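# Loop a rubber band around two bench dogs

## Task

Stretch the rubber band so it goes around both bench dogs, looping each dog exactly once, with the band resting against the dogs' sides above the board rather than sitting on their tops. At the end the board has to lie flat and motionless on the table, nothing may be held, and the robot must not touch the band; release it and move the gripper away.

## Robot and tools

ROBOT. There is a single arm (a Trossen wxai follower) with one two-finger parallel gripper. The fingers extend along the gripper's +x axis and close along its y axis. The reported hand point (end_effector_position, link pinch) sits between the finger pads, roughly 3 to 4 cm behind the tips. Six arm joints, base outward: waist, shoulder, elbow, wrist pitch, wrist yaw, wrist roll, followed by the finger gap in metres (0.088 fully open, 0 closed).

FRAMES. Reported poses use the scene frame: origin on the table surface directly under the arm base, +z up, +y to the left when facing along +x. Orientation is given as a quaternion in w,x,y,z order. The base itself may be slightly tilted, and the printed position grows less accurate at long reach. Motion commands, by contrast, are expressed in the gripper's own axes.

THE COMMAND ROW. Every motion uses rows of 7 plain numbers, each in [-1, 1]: dx, dy, dz, rx, ry, rz, opening. The first six are an offset, not a pose: a displacement and a rotation vector (rx, ry, rz combined) relative to the gripper's measured pose when the action (or move) begins, in gripper axes. Scale: 1.0 equals 0.6 m for translation or 180 degrees for rotation. The opening is absolute, not an offset: +1 is fully open (0.088 m), about -0.80 is where empty fingers touch, and values down to -1 add nothing further. Fully open to closed needs roughly 0.5 s.

execute_actions(actions): a list of actions run in sequence. Each action is a table of up to 15 rows, one row per 1/30 s control step; if fewer than 15 rows are given, the last one is repeated to fill the 15 steps. Every row in an action is measured from the same start pose (the pose at that action's start; for a call's first action, the last reported pose), not from the previous row. An empty list just returns the current state and images.

move(target, speed, blocking): drives the gripper in a straight path toward one target row (same 7-number layout, offsets from the pose in the most recent result that showed one). speed is in m/s, 0.002 to 0.5, default 0.25; rotation is capped at twice that in rad/s. Paths take 0.5 to 10 s and are cut off after 10 s. The opening is sent when the move starts. The path does not slow for obstacles; faster moves and targets set deeper past contact push harder. With blocking=false you get a result after 0.5 s while the arm continues; then use wait or stop before any new rows or moves, which are refused until the move's end is reported.

wait(seconds): 0 to 10; lets the sim run holding the last command, returning early if a running move finishes. stop(): brakes a running move (needs room, more at speed); the fingers keep moving. zoom_image(camera, region): camera is cam_high or cam_wrist; region is [x0, y0, x1, y1] in pixels of that camera's latest image (top-left origin), at most 504x504. read_manual(section): only "licences"; no motion. finished_scene(scene): ends the current scene, passing its number; irreversible.

CONTROLLER BEHAVIOUR. Each control step clips the commanded pose to within 70 mm and 16 degrees of the measured pose, then damped inverse kinematics chases it, favouring position over orientation. After an action the arm goes only as far as the last clipped pose, so large offsets need follow-up actions. Joint friction may leave the hand short or slightly tilted, and tiny commands may do nothing; check the reported pose after each motion and correct any tilt.

RESULTS. Each result gives the pose, velocities, Joint positions and velocities, Joint torques, External joint torques (an estimate of outside loads, incl. friction and held weight; extra lines for up to 4 earlier actions), grip_measured (finger opening on the command scale), grip_effort_n (motor effort in newtons, negative closing, saturating near 83 N, not pad force), a Hand target line (what the controller now steers to), and the two camera images (cam_high, then cam_wrist, 896x504). "pose unreachable" means a clearance check altered or blocked the command; the mount under the base counts as arm. A move adds a "move:" line: done (settled near target) or off_target, moving, held, fault; limits=paced means clipping, limits=held means some steps were blocked, after which the arm may surge past speed. The distance to target is also given. Camera calibration (K, distortion, world-to-camera transforms) is supplied and can be off by a few degrees and millimetres.

GRIPPING. To hold something, command an opening about 0.07 below grip_measured; less margin grips more softly. Readings can be offset by about 1 mm and read narrower under full squeeze. Very thin items (under ~3 mm) get reduced force. Pad force limit is around 34 to 49 N.

CAUTIONS. Random brief tugs may act on a held part or push loose items. Never knock or place anything off the table. Avoid dropping, slipping, slamming, hard impacts and heavy pushing. Contact torque at a joint's load limit (waist 17, shoulder 21.1, elbow 21, wrist pitch 5.55, wrist yaw 5.53, wrist roll 5.19 N m, held weight included) triggers a TORQUE FAULT: a 10 s halt and the rest of the call skipped. Holding loads heats motors; a MOTOR HOT warning appears from 50 °C, and at 95 °C an OVER-TEMPERATURE FAULT holds the arm and may cut power if it does not cool. The sim keeps running while you compose replies, with the arm holding its last command. Finish by opening the fingers off the band and retreating before ending the scene.

Each tool is called after "Request:" as name([rows], argument=value, ...), one row to a line, values as JSON.

## Session

Request:
execute_actions(actions=[])

Scene clock: 0.00 s.
end_effector_position=(+0.5512, +0.3326, +0.3892) grip_measured=-0.404 grip_effort_n=n/a end_effector_quat_wxyz=(+0.957, +0.208, +0.134, +0.150) end_effector_velocity=(+0.001, -0.001, -0.001) end_effector_angular_velocity=(-0.008, +0.006, -0.001)
Joint positions: [-0.111  1.685  1.674  0.291 -0.449  1.339  0.019]
Joint velocities: [-0.002  0.002  0.002 -0.007 -0.007 -0.007 -0.   ]
Joint torques (N m, as the arm reports them, + toward a larger angle): no reading
External joint torques (N m, as the arm's controller estimates them; a push from outside toward a larger angle lowers the number): no reading
Heat: hottest waist 22 °C (+0.0 °C/min).
Hand target: +0.551, +0.333, +0.389; +0.957, +0.208, +0.134, +0.150
camera_calibration (this result's frames):
cam_wrist: T_world_to_cam=[[0.233496, -0.871854, -0.430522, 0.340079], [-0.624555, 0.204877, -0.753629, 0.599688], [0.745259, 0.444855, -0.496683, -0.290459], [0, 0, 0, 1]] pos_world=[0.511598, 0.30285, 0.454088]

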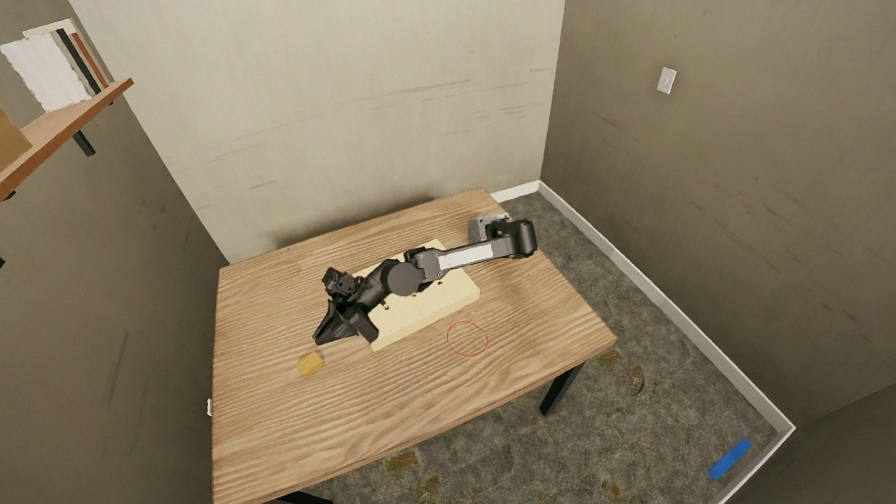

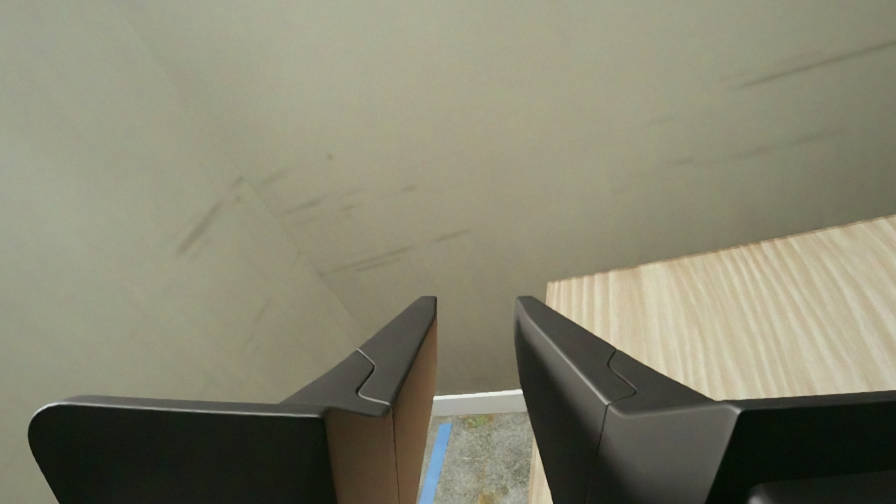

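Request:
move(target=[-0.477,-0.202,-0.42,-0.028,0.402,-0.175,-0.2], speed=0.3)

Request:
zoom_image(camera="cam_high", region=[300, 200, 540, 400])

Scene clock: 3.83 s.
end_effector_position=(+0.2414, +0.2207, +0.1711) grip_measured=-0.203 grip_effort_n=13.7 end_effector_quat_wxyz=(+0.713, +0.005, +0.702, -0.003) end_effector_velocity=(-0.007, -0.000, -0.001) end_effector_angular_velocity=(+0.007, +0.020, -0.026)
Joint positions: [ 0.001  1.251  1.105 -1.228 -0.857  0.09   0.029]
Joint velocities: [ 0.002 -0.007 -0.012 -0.022 -0.007  0.007 -0.   ]
Joint torques (N m, as the arm reports them, + toward a larger angle): [-2.42 -3.32  2.34  0.01  0.1  -0.08]
External joint torques (N m, as the arm's controller estimates them; a push from outside toward a larger angle lowers the number): [ 0.86 -0.19 -1.54 -0.24  0.1  -0.08]
Heat: hottest waist 22 °C (+0.0 °C/min).
Hand target: +0.237, +0.220, +0.169; +0.709, +0.004, +0.705, -0.004
Off the commanded pose: 0.006 m, 1 deg.
move: done
camera_calibration (this result's frames):
cam_wrist: T_world_to_cam=[[-0.00220541, -0.999994, -0.00249207, 0.232951], [-0.939445, 0.00121784, 0.342699, 0.198181], [-0.342694, 0.00309696, -0.939442, 0.317762], [0, 0, 0, 1]] pos_world=[0.295589, 0.231724, 0.231183]

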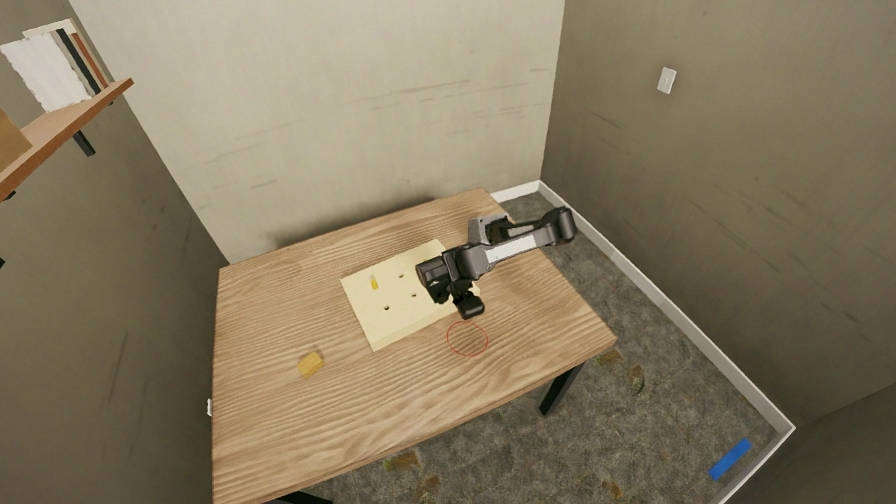

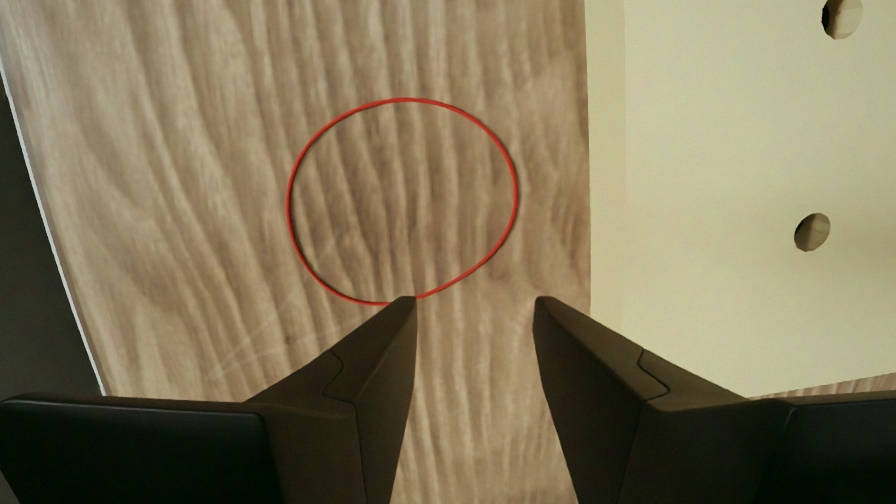

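Region (300, 200, 540, 400) of cam_high's 896x504 image, scaled by 2.100, with more detail than that image has.

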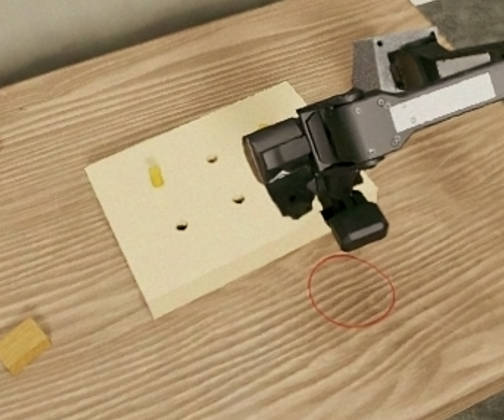

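Request:
move(target=[0.17,0.165,-0.005,0,0,0,-0.2])

Scene clock: 5.60 s.
end_effector_position=(+0.2373, +0.3170, +0.0706) grip_measured=-0.203 grip_effort_n=13.7 end_effector_quat_wxyz=(+0.712, +0.003, +0.703, -0.004) end_effector_velocity=(+0.002, +0.000, -0.001) end_effector_angular_velocity=(-0.010, -0.015, +0.031)
Joint positions: [ 0.604  1.306  1.117 -0.695 -0.582  0.813  0.029]
Joint velocities: [ 0.007  0.002  0.002  0.007  0.022 -0.022 -0.   ]
Joint torques (N m, as the arm reports them, + toward a larger angle): [-2.29 -4.35  4.91  0.45  0.08  0.09]
External joint torques (N m, as the arm's controller estimates them; a push from outside toward a larger angle lowers the number): [0.62 2.34 0.82 0.15 0.04 0.09]
Heat: hottest waist 22 °C (+0.0 °C/min).
Hand target: +0.239, +0.319, +0.068; +0.711, +0.002, +0.703, -0.005
Off the commanded pose: 0.005 m, 0 deg.
move: done
camera_calibration (this result's frames):
cam_wrist: T_world_to_cam=[[0.000425204, -0.999998, 0.00200589, 0.328026], [-0.938391, 0.000294176, 0.345574, 0.228424], [-0.345574, -0.00202925, -0.938389, 0.223892], [0, 0, 0, 1]] pos_world=[0.291583, 0.328412, 0.130502]

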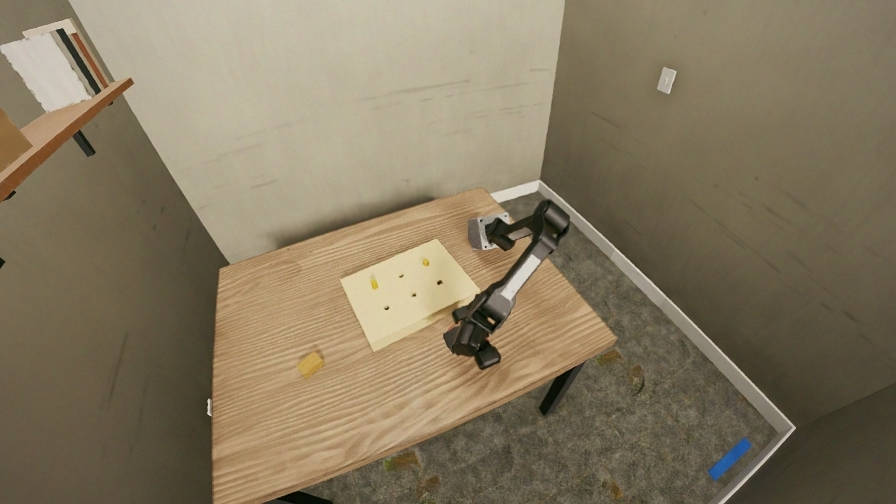

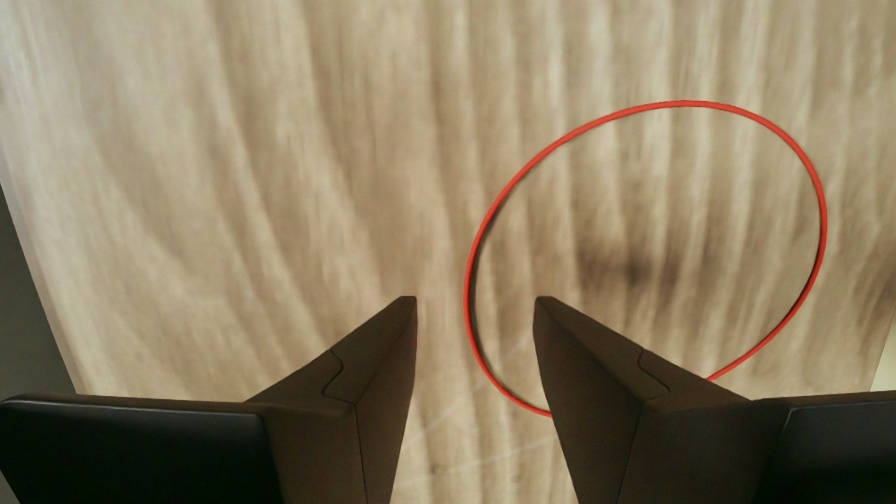

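Request:
move(target=[0.066,0,-0.016,0,0,0,-0.2], speed=0.05)

Request:
move(target=[0,0,0,0,0,0,-1])

Request:
move(target=[-0.3,0,0,0,0,0,-1], speed=0.2)

Scene clock: 7.23 s.
end_effector_position=(+0.2302, +0.3229, +0.0378) grip_measured=-0.203 grip_effort_n=13.7 end_effector_quat_wxyz=(+0.716, +0.004, +0.698, +0.006) end_effector_velocity=(+0.001, -0.001, -0.001) end_effector_angular_velocity=(-0.003, -0.005, +0.010)
Joint positions: [ 0.704  1.339  1.051 -0.525 -0.515  0.902  0.029]
Joint velocities: [ 0.002  0.002 -0.002  0.007  0.007 -0.007 -0.   ]
Joint torques (N m, as the arm reports them, + toward a larger angle): [-2.06 -4.63  2.26  0.52  0.16  0.09]
External joint torques (N m, as the arm's controller estimates them; a push from outside toward a larger angle lowers the number): [ 0.77  2.35 -1.52  0.19  0.1   0.09]
Heat: hottest waist 22 °C (+0.0 °C/min).
Hand target: +0.228, +0.317, +0.031; +0.712, +0.002, +0.703, -0.004
Off the commanded pose: 0.009 m, 1 deg.
move: off_target
camera_calibration (this result's frames):
cam_wrist: T_world_to_cam=[[0.0129219, -0.999826, -0.0134603, 0.331585], [-0.943053, -0.0166608, 0.332226, 0.240199], [-0.332393, 0.0084008, -0.943104, 0.184504], [0, 0, 0, 1]] pos_world=[0.283563, 0.333979, 0.0986691]

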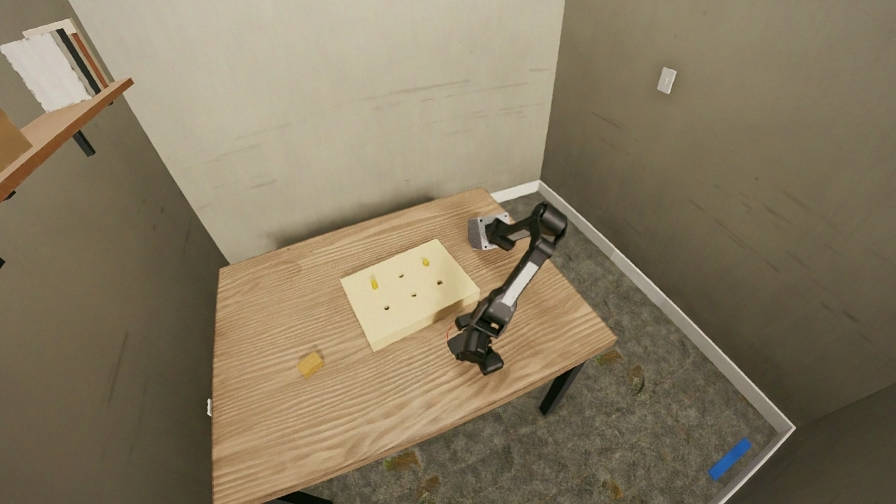

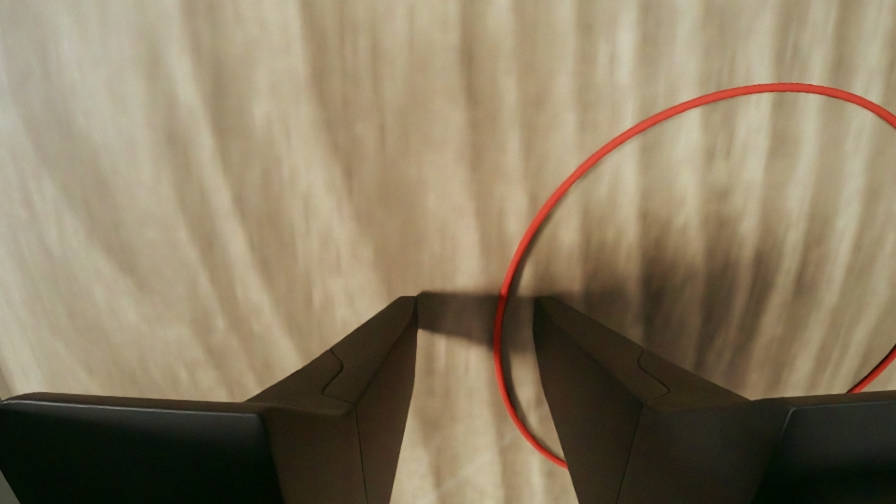

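Scene clock: 7.73 s.
end_effector_position=(+0.2307, +0.3226, +0.0380) grip_measured=-0.792 grip_effort_n=-83.5 end_effector_quat_wxyz=(+0.717, +0.004, +0.697, +0.006) end_effector_velocity=(-0.003, +0.001, +0.002) end_effector_angular_velocity=(+0.011, +0.017, +0.005)
Joint positions: [ 0.703  1.339  1.051 -0.525 -0.514  0.902  0.   ]
Joint velocities: [-0.002 -0.007 -0.002 -0.007 -0.022 -0.007 -0.   ]
Joint torques (N m, as the arm reports them, + toward a larger angle): [-2.39 -6.    3.56  0.31  0.01  0.04]
External joint torques (N m, as the arm's controller estimates them; a push from outside toward a larger angle lowers the number): [ 0.39  1.11 -0.29 -0.03 -0.03  0.05]
Heat: hottest waist 22 °C (+0.0 °C/min).
Hand target: +0.230, +0.323, +0.038; +0.716, +0.004, +0.698, +0.006
Off the commanded pose: 0.001 m, 0 deg.
move: done
camera_calibration (this result's frames):
cam_wrist: T_world_to_cam=[[0.0121803, -0.999844, -0.0128261, 0.331478], [-0.943549, -0.0157388, 0.330858, 0.240409], [-0.331008, 0.00807212, -0.943593, 0.184595], [0, 0, 0, 1]] pos_world=[0.283902, 0.33372, 0.0988932]

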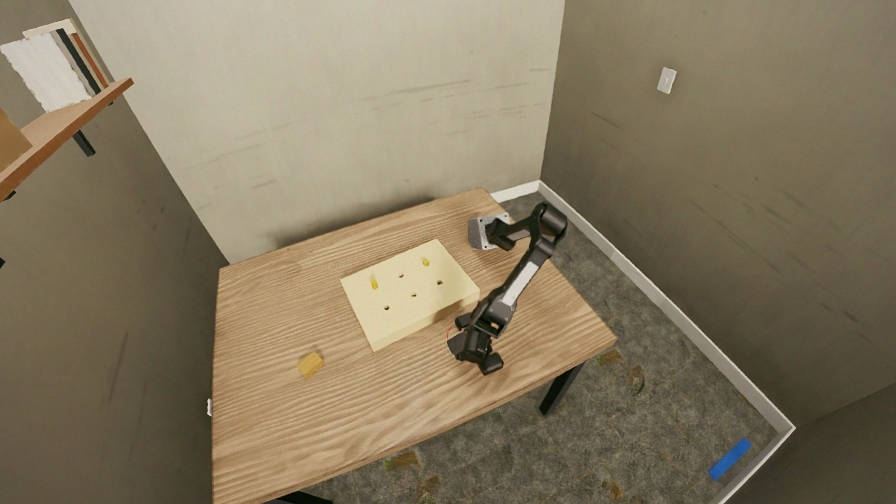

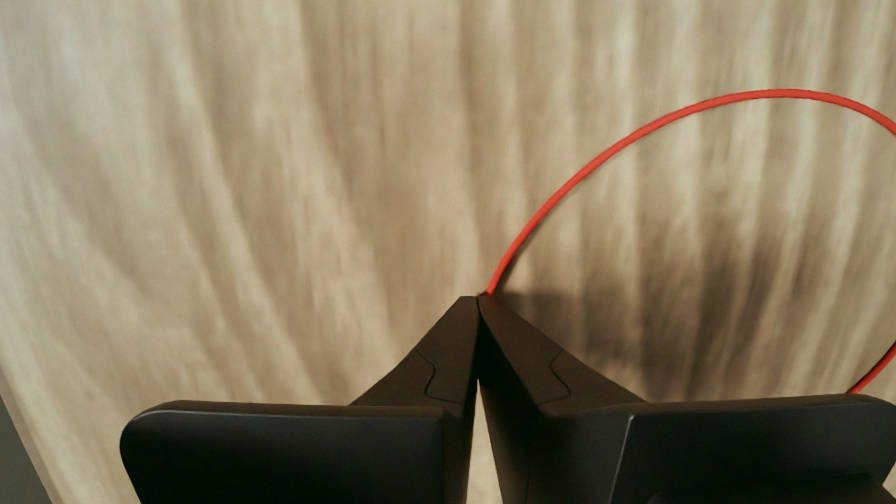

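Scene clock: 9.27 s.
end_effector_position=(+0.2240, +0.3204, +0.2175) grip_measured=-0.792 grip_effort_n=-83.5 end_effector_quat_wxyz=(+0.719, +0.006, +0.695, +0.007) end_effector_velocity=(-0.004, +0.006, +0.007) end_effector_angular_velocity=(+0.016, +0.002, +0.039)
Joint positions: [ 0.173  1.205  1.48  -1.435 -0.817  0.347  0.   ]
Joint velocities: [-0.012 -0.002  0.027 -0.037 -0.022 -0.051  0.   ]
Joint torques (N m, as the arm reports them, + toward a larger angle): [-2.3  -2.52  4.96  0.03 -0.06 -0.07]
External joint torques (N m, as the arm's controller estimates them; a push from outside toward a larger angle lowers the number): [ 0.22  1.48  0.9  -0.27 -0.07 -0.07]
Heat: hottest shoulder 23 °C (+6.5 °C/min).
Hand target: +0.226, +0.321, +0.218; +0.718, +0.007, +0.696, +0.007
Off the commanded pose: 0.002 m, 0 deg.
move: done
camera_calibration (this result's frames):
cam_wrist: T_world_to_cam=[[0.0103488, -0.999792, -0.0175807, 0.333109], [-0.945272, -0.0155155, 0.325915, 0.176096], [-0.32612, 0.0132457, -0.945236, 0.349441], [0, 0, 0, 1]] pos_world=[0.27697, 0.331144, 0.278768]

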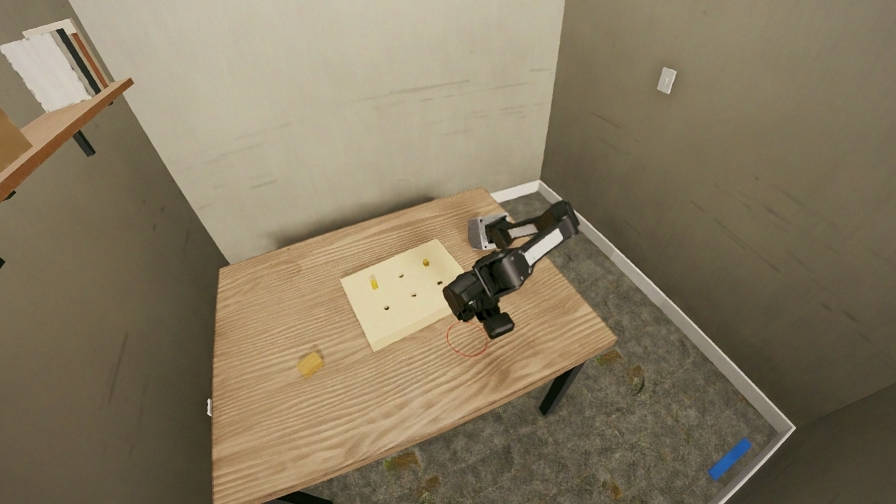

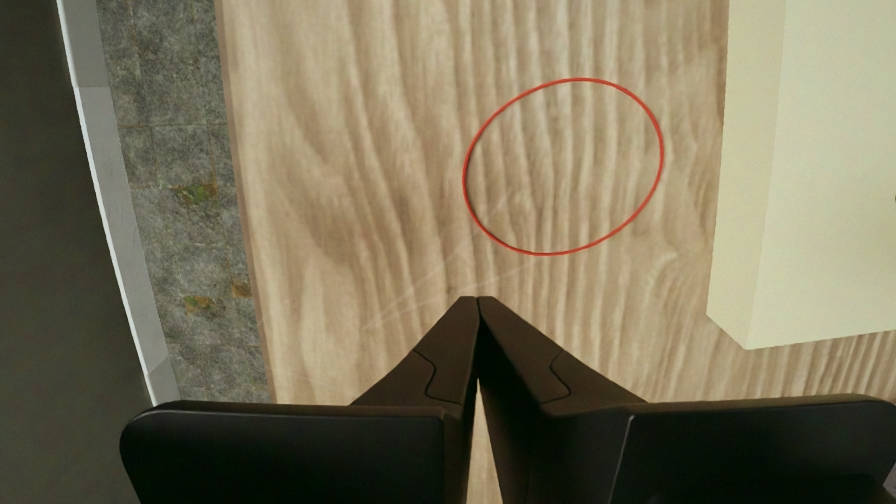

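Request:
move(target=[0.25,-0.008,0.012,0,0.008,0,-0.2], speed=0.2)

Request:
move(target=[0.075,-0.006,0,0,0,0,-0.2], speed=0.04)

Scene clock: 11.03 s.
end_effector_position=(+0.2366, +0.3226, +0.0744) grip_measured=-0.203 grip_effort_n=13.7 end_effector_quat_wxyz=(+0.714, +0.004, +0.700, +0.016) end_effector_velocity=(-0.000, -0.005, -0.004) end_effector_angular_velocity=(-0.012, +0.004, -0.013)
Joint positions: [ 0.603  1.288  1.111 -0.674 -0.598  0.805  0.029]
Joint velocities: [ 0.002  0.007 -0.012  0.007  0.007  0.007 -0.   ]
Joint torques (N m, as the arm reports them, + toward a larger angle): [-2.1  -4.35  2.55  0.56  0.12  0.08]
External joint torques (N m, as the arm's controller estimates them; a push from outside toward a larger angle lowers the number): [ 0.75  2.3  -1.59  0.22  0.09  0.09]
Heat: hottest shoulder 23 °C (+5.4 °C/min).
Hand target: +0.235, +0.317, +0.068; +0.709, +0.004, +0.705, +0.006
Off the commanded pose: 0.008 m, 1 deg.
move: done
camera_calibration (this result's frames):
cam_wrist: T_world_to_cam=[[0.0251683, -0.999308, -0.0274014, 0.329745], [-0.940707, -0.03295, 0.337617, 0.238389], [-0.338286, 0.0172795, -0.940885, 0.219479], [0, 0, 0, 1]] pos_world=[0.290202, 0.333579, 0.135055]

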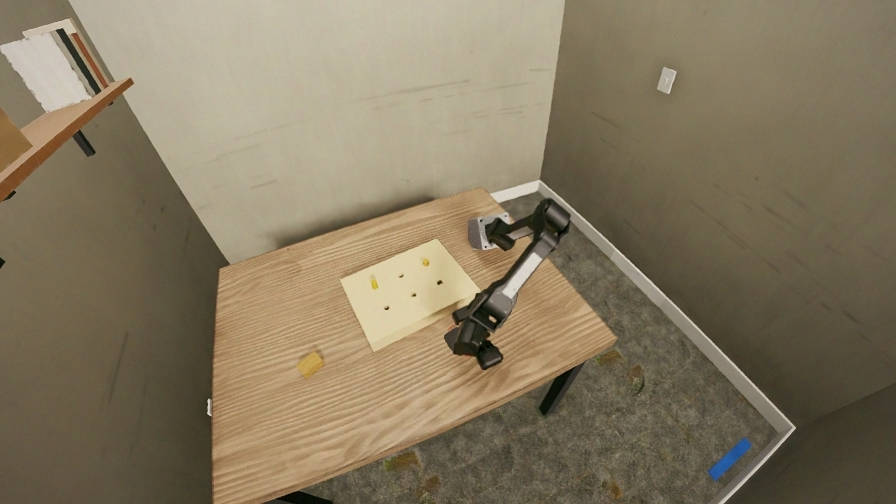

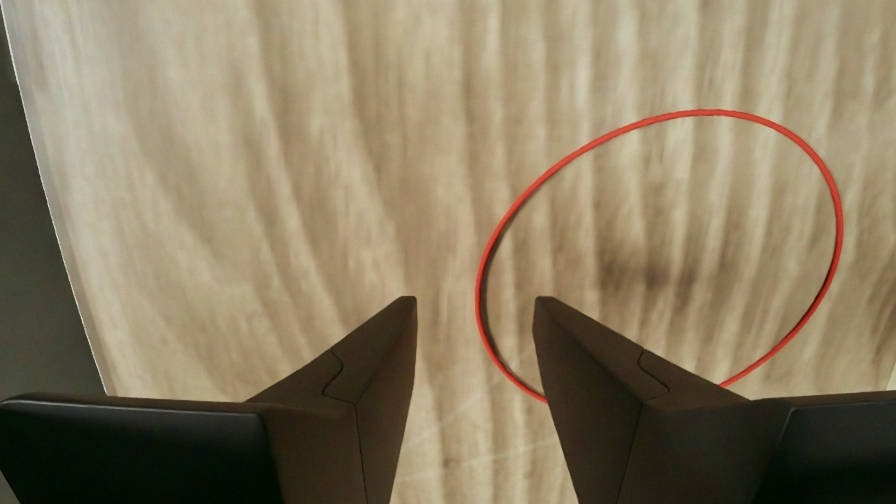

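Scene clock: 12.50 s.
end_effector_position=(+0.2395, +0.3260, +0.0369) grip_measured=-0.203 grip_effort_n=13.7 end_effector_quat_wxyz=(+0.719, +0.006, +0.695, +0.025) end_effector_velocity=(-0.002, -0.001, +0.001) end_effector_angular_velocity=(-0.001, +0.008, +0.002)
Joint positions: [ 0.683  1.359  1.06  -0.49  -0.542  0.877  0.029]
Joint velocities: [-0.002 -0.002 -0.002 -0.007 -0.007 -0.007 -0.   ]
Joint torques (N m, as the arm reports them, + toward a larger angle): [-2.17 -4.63  2.22  0.78  0.14  0.09]
External joint torques (N m, as the arm's controller estimates them; a push from outside toward a larger angle lowers the number): [ 0.79  2.43 -1.6   0.38  0.09  0.1 ]
Heat: hottest shoulder 23 °C (+4.8 °C/min).
Hand target: +0.237, +0.320, +0.030; +0.714, +0.004, +0.700, +0.015
Off the commanded pose: 0.010 m, 1 deg.
move: off_target
camera_calibration (this result's frames):
cam_wrist: T_world_to_cam=[[0.0370941, -0.998449, -0.0415094, 0.329376], [-0.944923, -0.0485618, 0.323671, 0.260422], [-0.325185, 0.0272168, -0.945259, 0.178846], [0, 0, 0, 1]] pos_world=[0.292019, 0.336645, 0.0984369]

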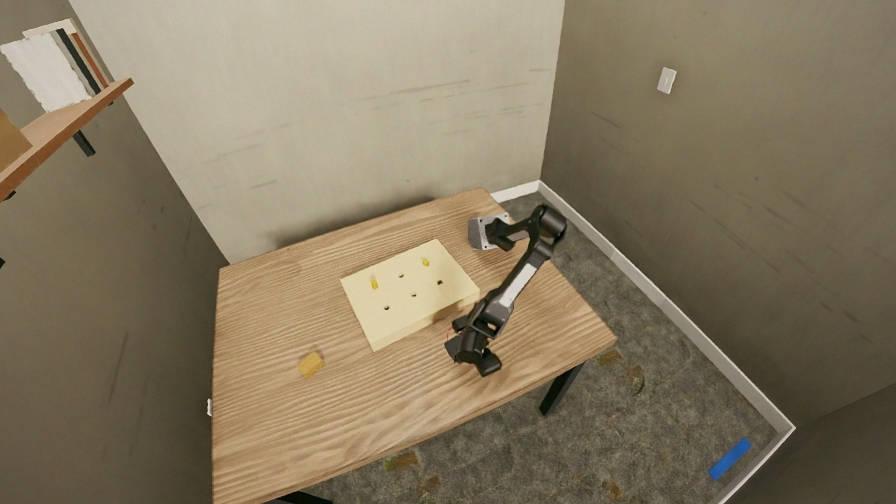

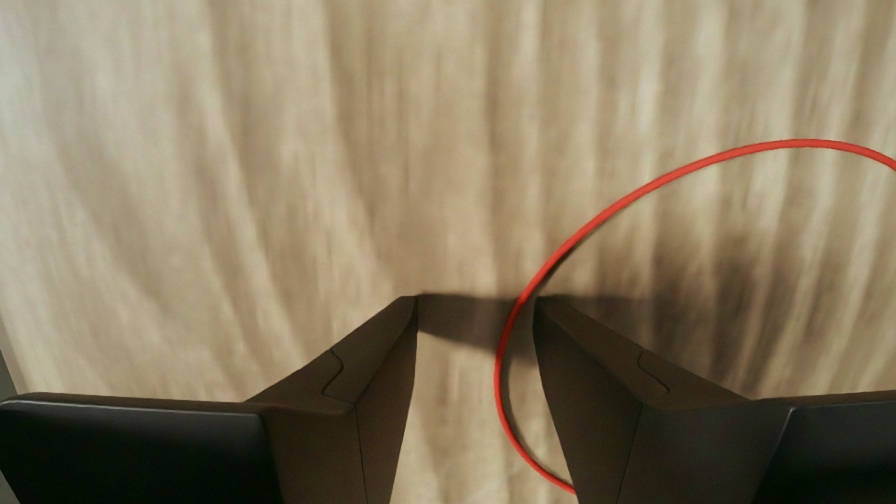

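Request:
move(target=[0.017,-0.028,-0.023,0,0.008,0,-0.2], speed=0.03)

Request:
move(target=[0,0,0,0,0,0,-1])

Scene clock: 13.83 s.
end_effector_position=(+0.2367, +0.3216, +0.0354) grip_measured=-0.203 grip_effort_n=13.3 end_effector_quat_wxyz=(+0.724, +0.008, +0.689, +0.040) end_effector_velocity=(-0.002, -0.003, -0.000) end_effector_angular_velocity=(+0.003, +0.006, -0.010)
Joint positions: [ 0.681  1.333  1.001 -0.423 -0.548  0.876  0.029]
Joint velocities: [-0.002 -0.007 -0.017  0.007 -0.007  0.007 -0.   ]
Joint torques (N m, as the arm reports them, + toward a larger angle): [-1.62 -4.72  0.24 -0.33 -0.18 -0.02]
External joint torques (N m, as the arm's controller estimates them; a push from outside toward a larger angle lowers the number): [ 1.23  2.11 -3.5  -0.76 -0.22 -0.02]
Heat: hottest shoulder 23 °C (+4.3 °C/min).
Hand target: +0.227, +0.309, +0.026; +0.710, +0.005, +0.704, +0.025
Off the commanded pose: 0.019 m, 3 deg.
move: off_target
camera_calibration (this result's frames):
cam_wrist: T_world_to_cam=[[0.0561322, -0.996181, -0.0668787, 0.320688], [-0.94881, -0.0740761, 0.307039, 0.267771], [-0.31082, 0.0462204, -0.949344, 0.167355], [0, 0, 0, 1]] pos_world=[0.288081, 0.331564, 0.0981088]

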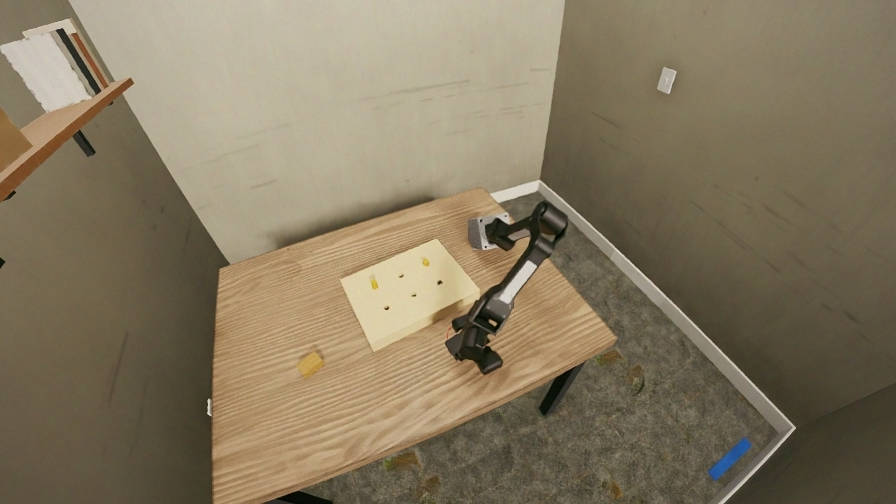

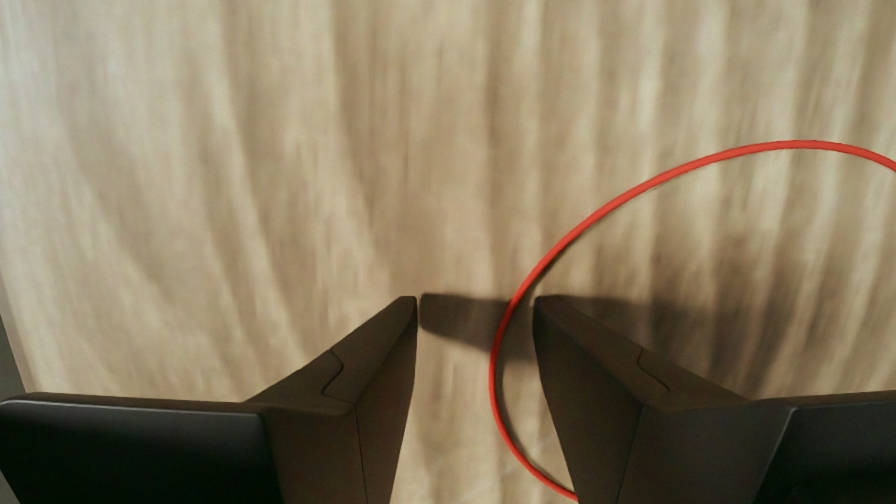

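Scene clock: 14.33 s.
end_effector_position=(+0.2385, +0.3195, +0.0364) grip_measured=-0.792 grip_effort_n=-83.5 end_effector_quat_wxyz=(+0.726, +0.009, +0.686, +0.037) end_effector_velocity=(+0.000, +0.001, +0.001) end_effector_angular_velocity=(+0.008, -0.002, +0.025)
Joint positions: [ 0.675  1.332  1.    -0.426 -0.545  0.876  0.   ]
Joint velocities: [-0.002 -0.002 -0.002  0.007 -0.007 -0.022 -0.   ]
Joint torques (N m, as the arm reports them, + toward a larger angle): [-2.06 -5.87  3.56  0.69 -0.08 -0.02]
External joint torques (N m, as the arm's controller estimates them; a push from outside toward a larger angle lowers the number): [ 0.82  0.97 -0.25  0.24 -0.13 -0.02]
Heat: hottest shoulder 23 °C (+4.2 °C/min).
Hand target: +0.237, +0.322, +0.035; +0.724, +0.008, +0.689, +0.040
Off the commanded pose: 0.003 m, 1 deg.
move: done
camera_calibration (this result's frames):
cam_wrist: T_world_to_cam=[[0.0502417, -0.996834, -0.0616306, 0.319992], [-0.951138, -0.0665794, 0.301502, 0.267369], [-0.304651, 0.0434712, -0.951471, 0.16846], [0, 0, 0, 1]] pos_world=[0.289549, 0.329457, 0.0993935]

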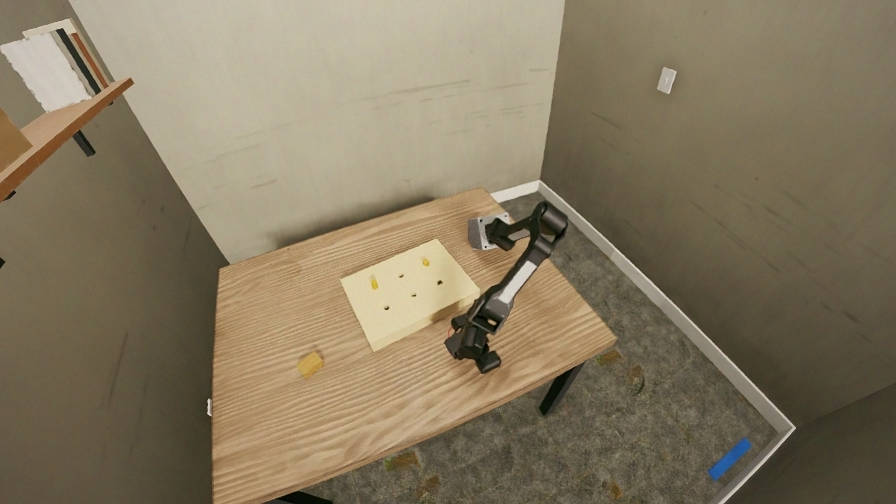

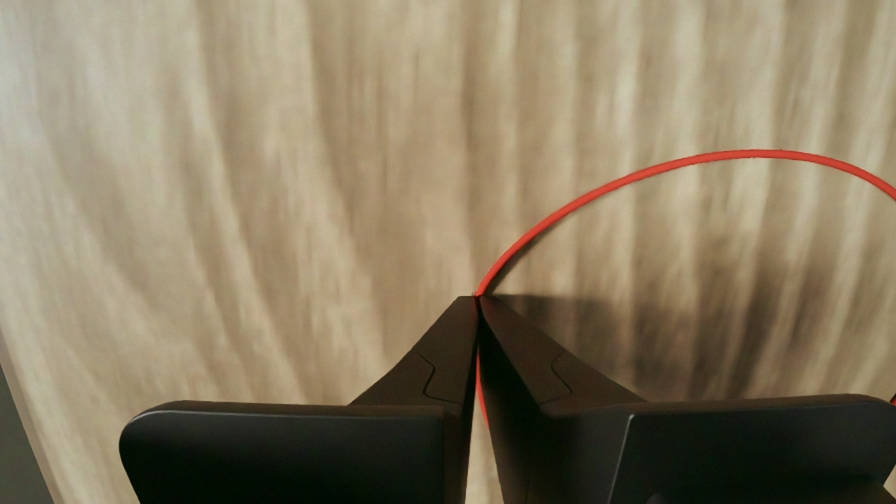

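Request:
move(target=[-0.38,0,0,0,0.012,0,-1], speed=0.2)

Scene clock: 16.90 s.
end_effector_position=(+0.2276, +0.3035, +0.2610) grip_measured=-0.792 grip_effort_n=-83.5 end_effector_quat_wxyz=(+0.768, +0.014, +0.639, +0.030) end_effector_velocity=(-0.004, -0.001, +0.002) end_effector_angular_velocity=(+0.006, +0.008, -0.027)
Joint positions: [-0.107  1.159  1.492 -1.561 -0.929  0.105  0.   ]
Joint velocities: [-0.017 -0.002  0.002 -0.037 -0.007 -0.007 -0.   ]
Joint torques (N m, as the arm reports them, + toward a larger angle): [-2.18 -1.94  4.25  0.24 -0.08 -0.08]
External joint torques (N m, as the arm's controller estimates them; a push from outside toward a larger angle lowers the number): [ 0.1  -0.23  0.73 -0.25 -0.06 -0.08]
Heat: hottest waist 23 °C (+3.6 °C/min).
Hand target: +0.227, +0.306, +0.264; +0.772, +0.010, +0.635, +0.034
Off the commanded pose: 0.003 m, 9 deg.
joint sent to its limit — the command would take joint 4 (wrist pitch) past its lower limit, so that joint was sent only as far as its limit.
move: off_target
camera_calibration (this result's frames):
cam_wrist: T_world_to_cam=[[0.0367786, -0.997697, -0.0569893, 0.320572], [-0.982638, -0.0464831, 0.179614, 0.221153], [-0.181849, 0.0493939, -0.982085, 0.357728], [0, 0, 0, 1]] pos_world=[0.270576, 0.312445, 0.329866]

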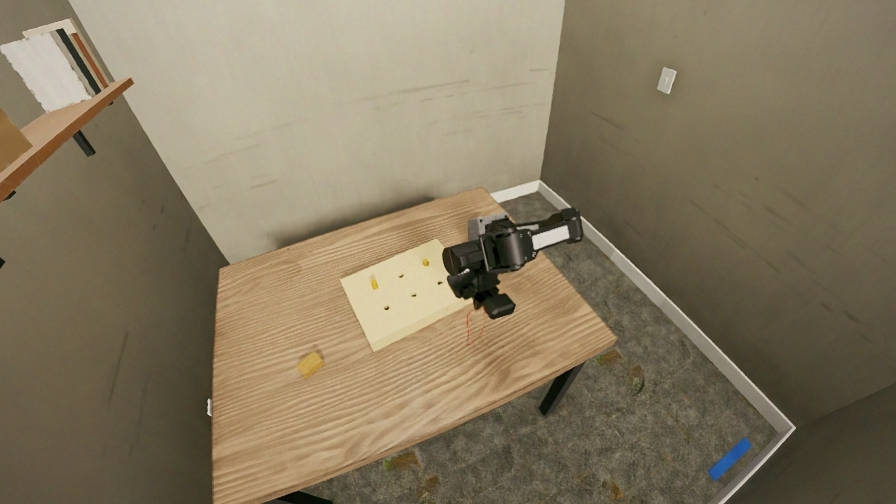

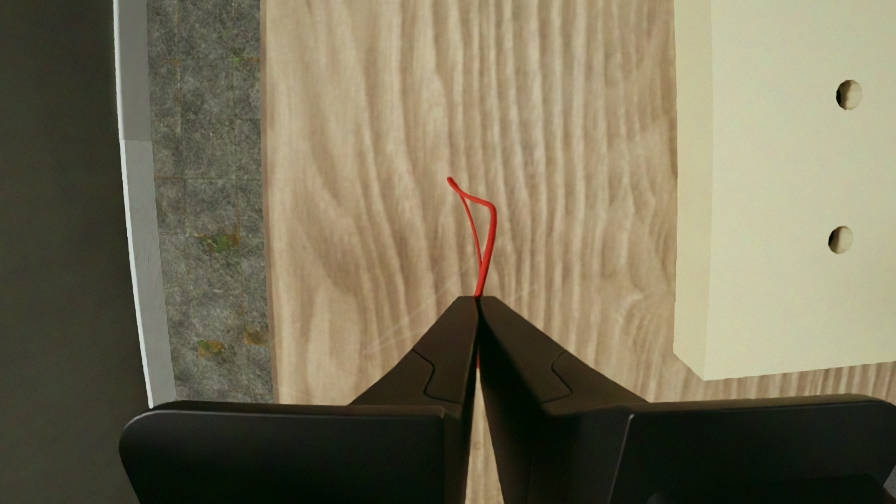

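Request:
move(target=[0.017,-0.562,0.272,-0.491,0.061,0.03,-1], speed=0.2)

Request:
zoom_image(camera="cam_high", region=[300, 160, 520, 360])

Scene clock: 22.40 s.
end_effector_position=(+0.4006, -0.0253, +0.2651) grip_measured=-0.792 grip_effort_n=-83.5 end_effector_quat_wxyz=(+0.509, -0.531, +0.491, +0.468) end_effector_velocity=(-0.006, +0.001, -0.001) end_effector_angular_velocity=(+0.013, +0.025, -0.009)
Joint positions: [-0.579  2.301  1.962 -1.563 -0.787 -2.266  0.   ]
Joint velocities: [-0.002  0.007  0.002 -0.037  0.007 -0.022 -0.   ]
Joint torques (N m, as the arm reports them, + toward a larger angle): [-6.9  -3.46  4.93  0.05  0.09 -0.07]
External joint torques (N m, as the arm's controller estimates them; a push from outside toward a larger angle lowers the number): [ 1.01  2.06  0.94 -0.24  0.13 -0.07]
Heat: hottest waist 23 °C (+2.7 °C/min).
Hand target: +0.401, -0.028, +0.264; +0.508, -0.529, +0.492, +0.469
Off the commanded pose: 0.006 m, 5 deg.
joint sent to its limit — the command would take joint 4 (wrist pitch) past its lower limit, so that joint was sent only as far as its limit.
move: off_target
camera_calibration (this result's frames):
cam_wrist: T_world_to_cam=[[0.996649, 0.00986436, 0.081201, -0.409276], [-0.0234064, -0.9168, 0.39866, -0.0892671], [0.0783776, -0.399225, -0.913497, 0.275682], [0, 0, 0, 1]] pos_world=[0.384207, 0.0322563, 0.320656]

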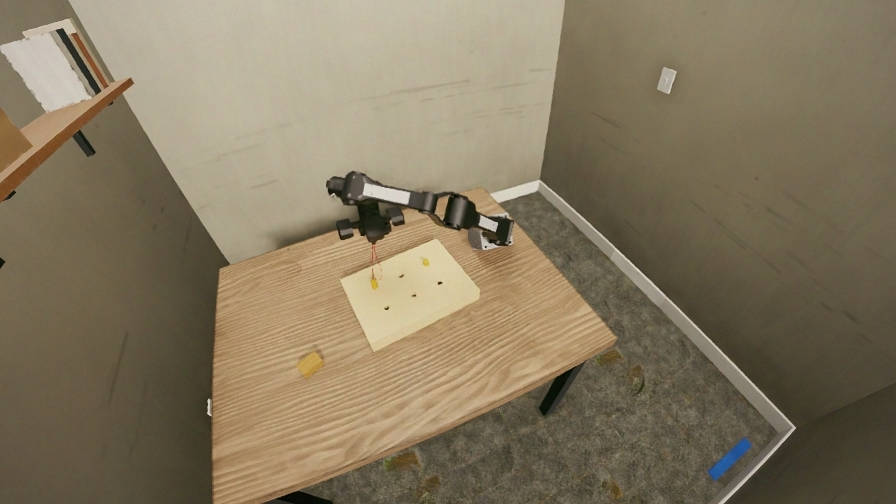

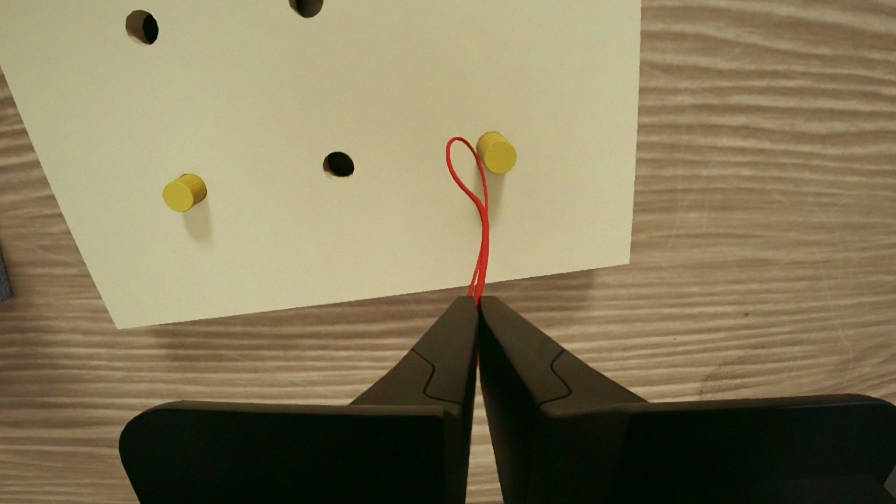

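Region (300, 160, 520, 360) of cam_high's 896x504 image, scaled by 2.291, with more detail than that image has; it fills the top 458 rows of this view, and the rest is white.

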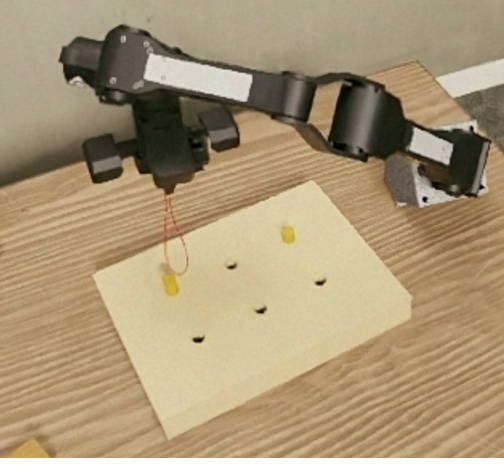

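Request:
move(target=[0.067,-0.112,0.015,0,0,0.02,-1], speed=0.1)

Request:
zoom_image(camera="cam_high", region=[300, 160, 520, 360])

Scene clock: 24.57 s.
end_effector_position=(+0.4688, -0.0162, +0.2337) grip_measured=-0.792 grip_effort_n=-83.5 end_effector_quat_wxyz=(+0.500, -0.539, +0.497, +0.461) end_effector_velocity=(+0.002, +0.000, +0.002) end_effector_angular_velocity=(+0.006, -0.007, -0.006)
Joint positions: [-0.443  2.5    2.319 -1.563 -0.796 -2.067  0.   ]
Joint velocities: [-0.002  0.007  0.017 -0.007 -0.007  0.007  0.   ]
Joint torques (N m, as the arm reports them, + toward a larger angle): [-7.52 -4.7   4.47  0.14 -0.1   0.15]
External joint torques (N m, as the arm's controller estimates them; a push from outside toward a larger angle lowers the number): [ 1.78  2.06  0.7  -0.19 -0.08  0.14]
Heat: hottest waist 24 °C (+4.9 °C/min).
Hand target: +0.470, -0.018, +0.229; +0.501, -0.535, +0.499, +0.463
Off the commanded pose: 0.005 m, 4 deg.
joint sent to its limit — the command would take joint 4 (wrist pitch) past its lower limit, so that joint was sent only as far as its limit.
move: off_target
camera_calibration (this result's frames):
cam_wrist: T_world_to_cam=[[0.996614, 0.0149042, 0.0808661, -0.474639], [-0.0210712, -0.904309, 0.426358, -0.0741738], [0.0794825, -0.426618, -0.900933, 0.241359], [0, 0, 0, 1]] pos_world=[0.452285, 0.042966, 0.287455]

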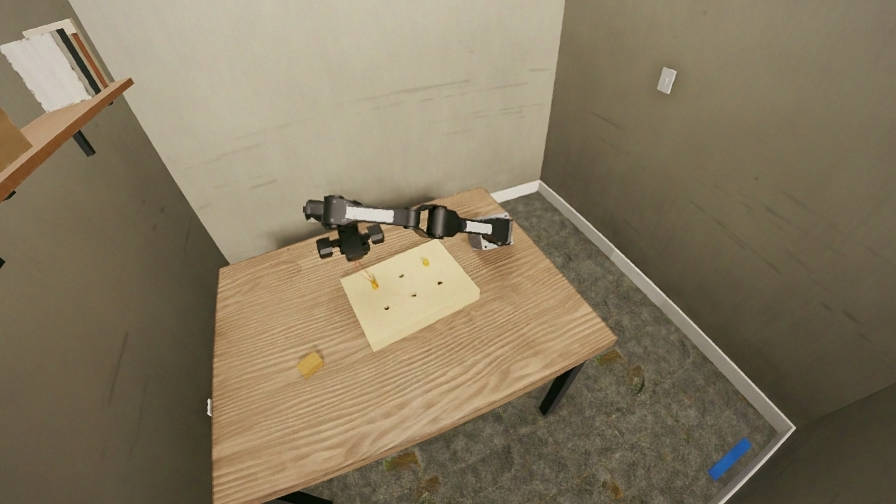

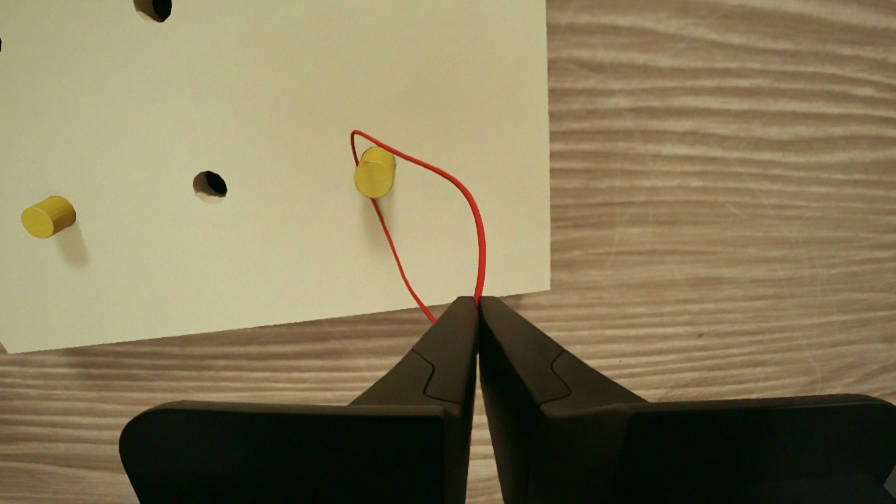

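Region (300, 160, 520, 360) of cam_high's 896x504 image, scaled by 2.291, with more detail than that image has; it fills the top 458 rows of this view, and the rest is white.

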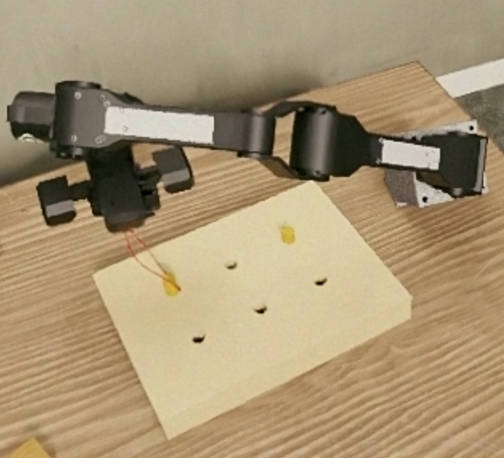

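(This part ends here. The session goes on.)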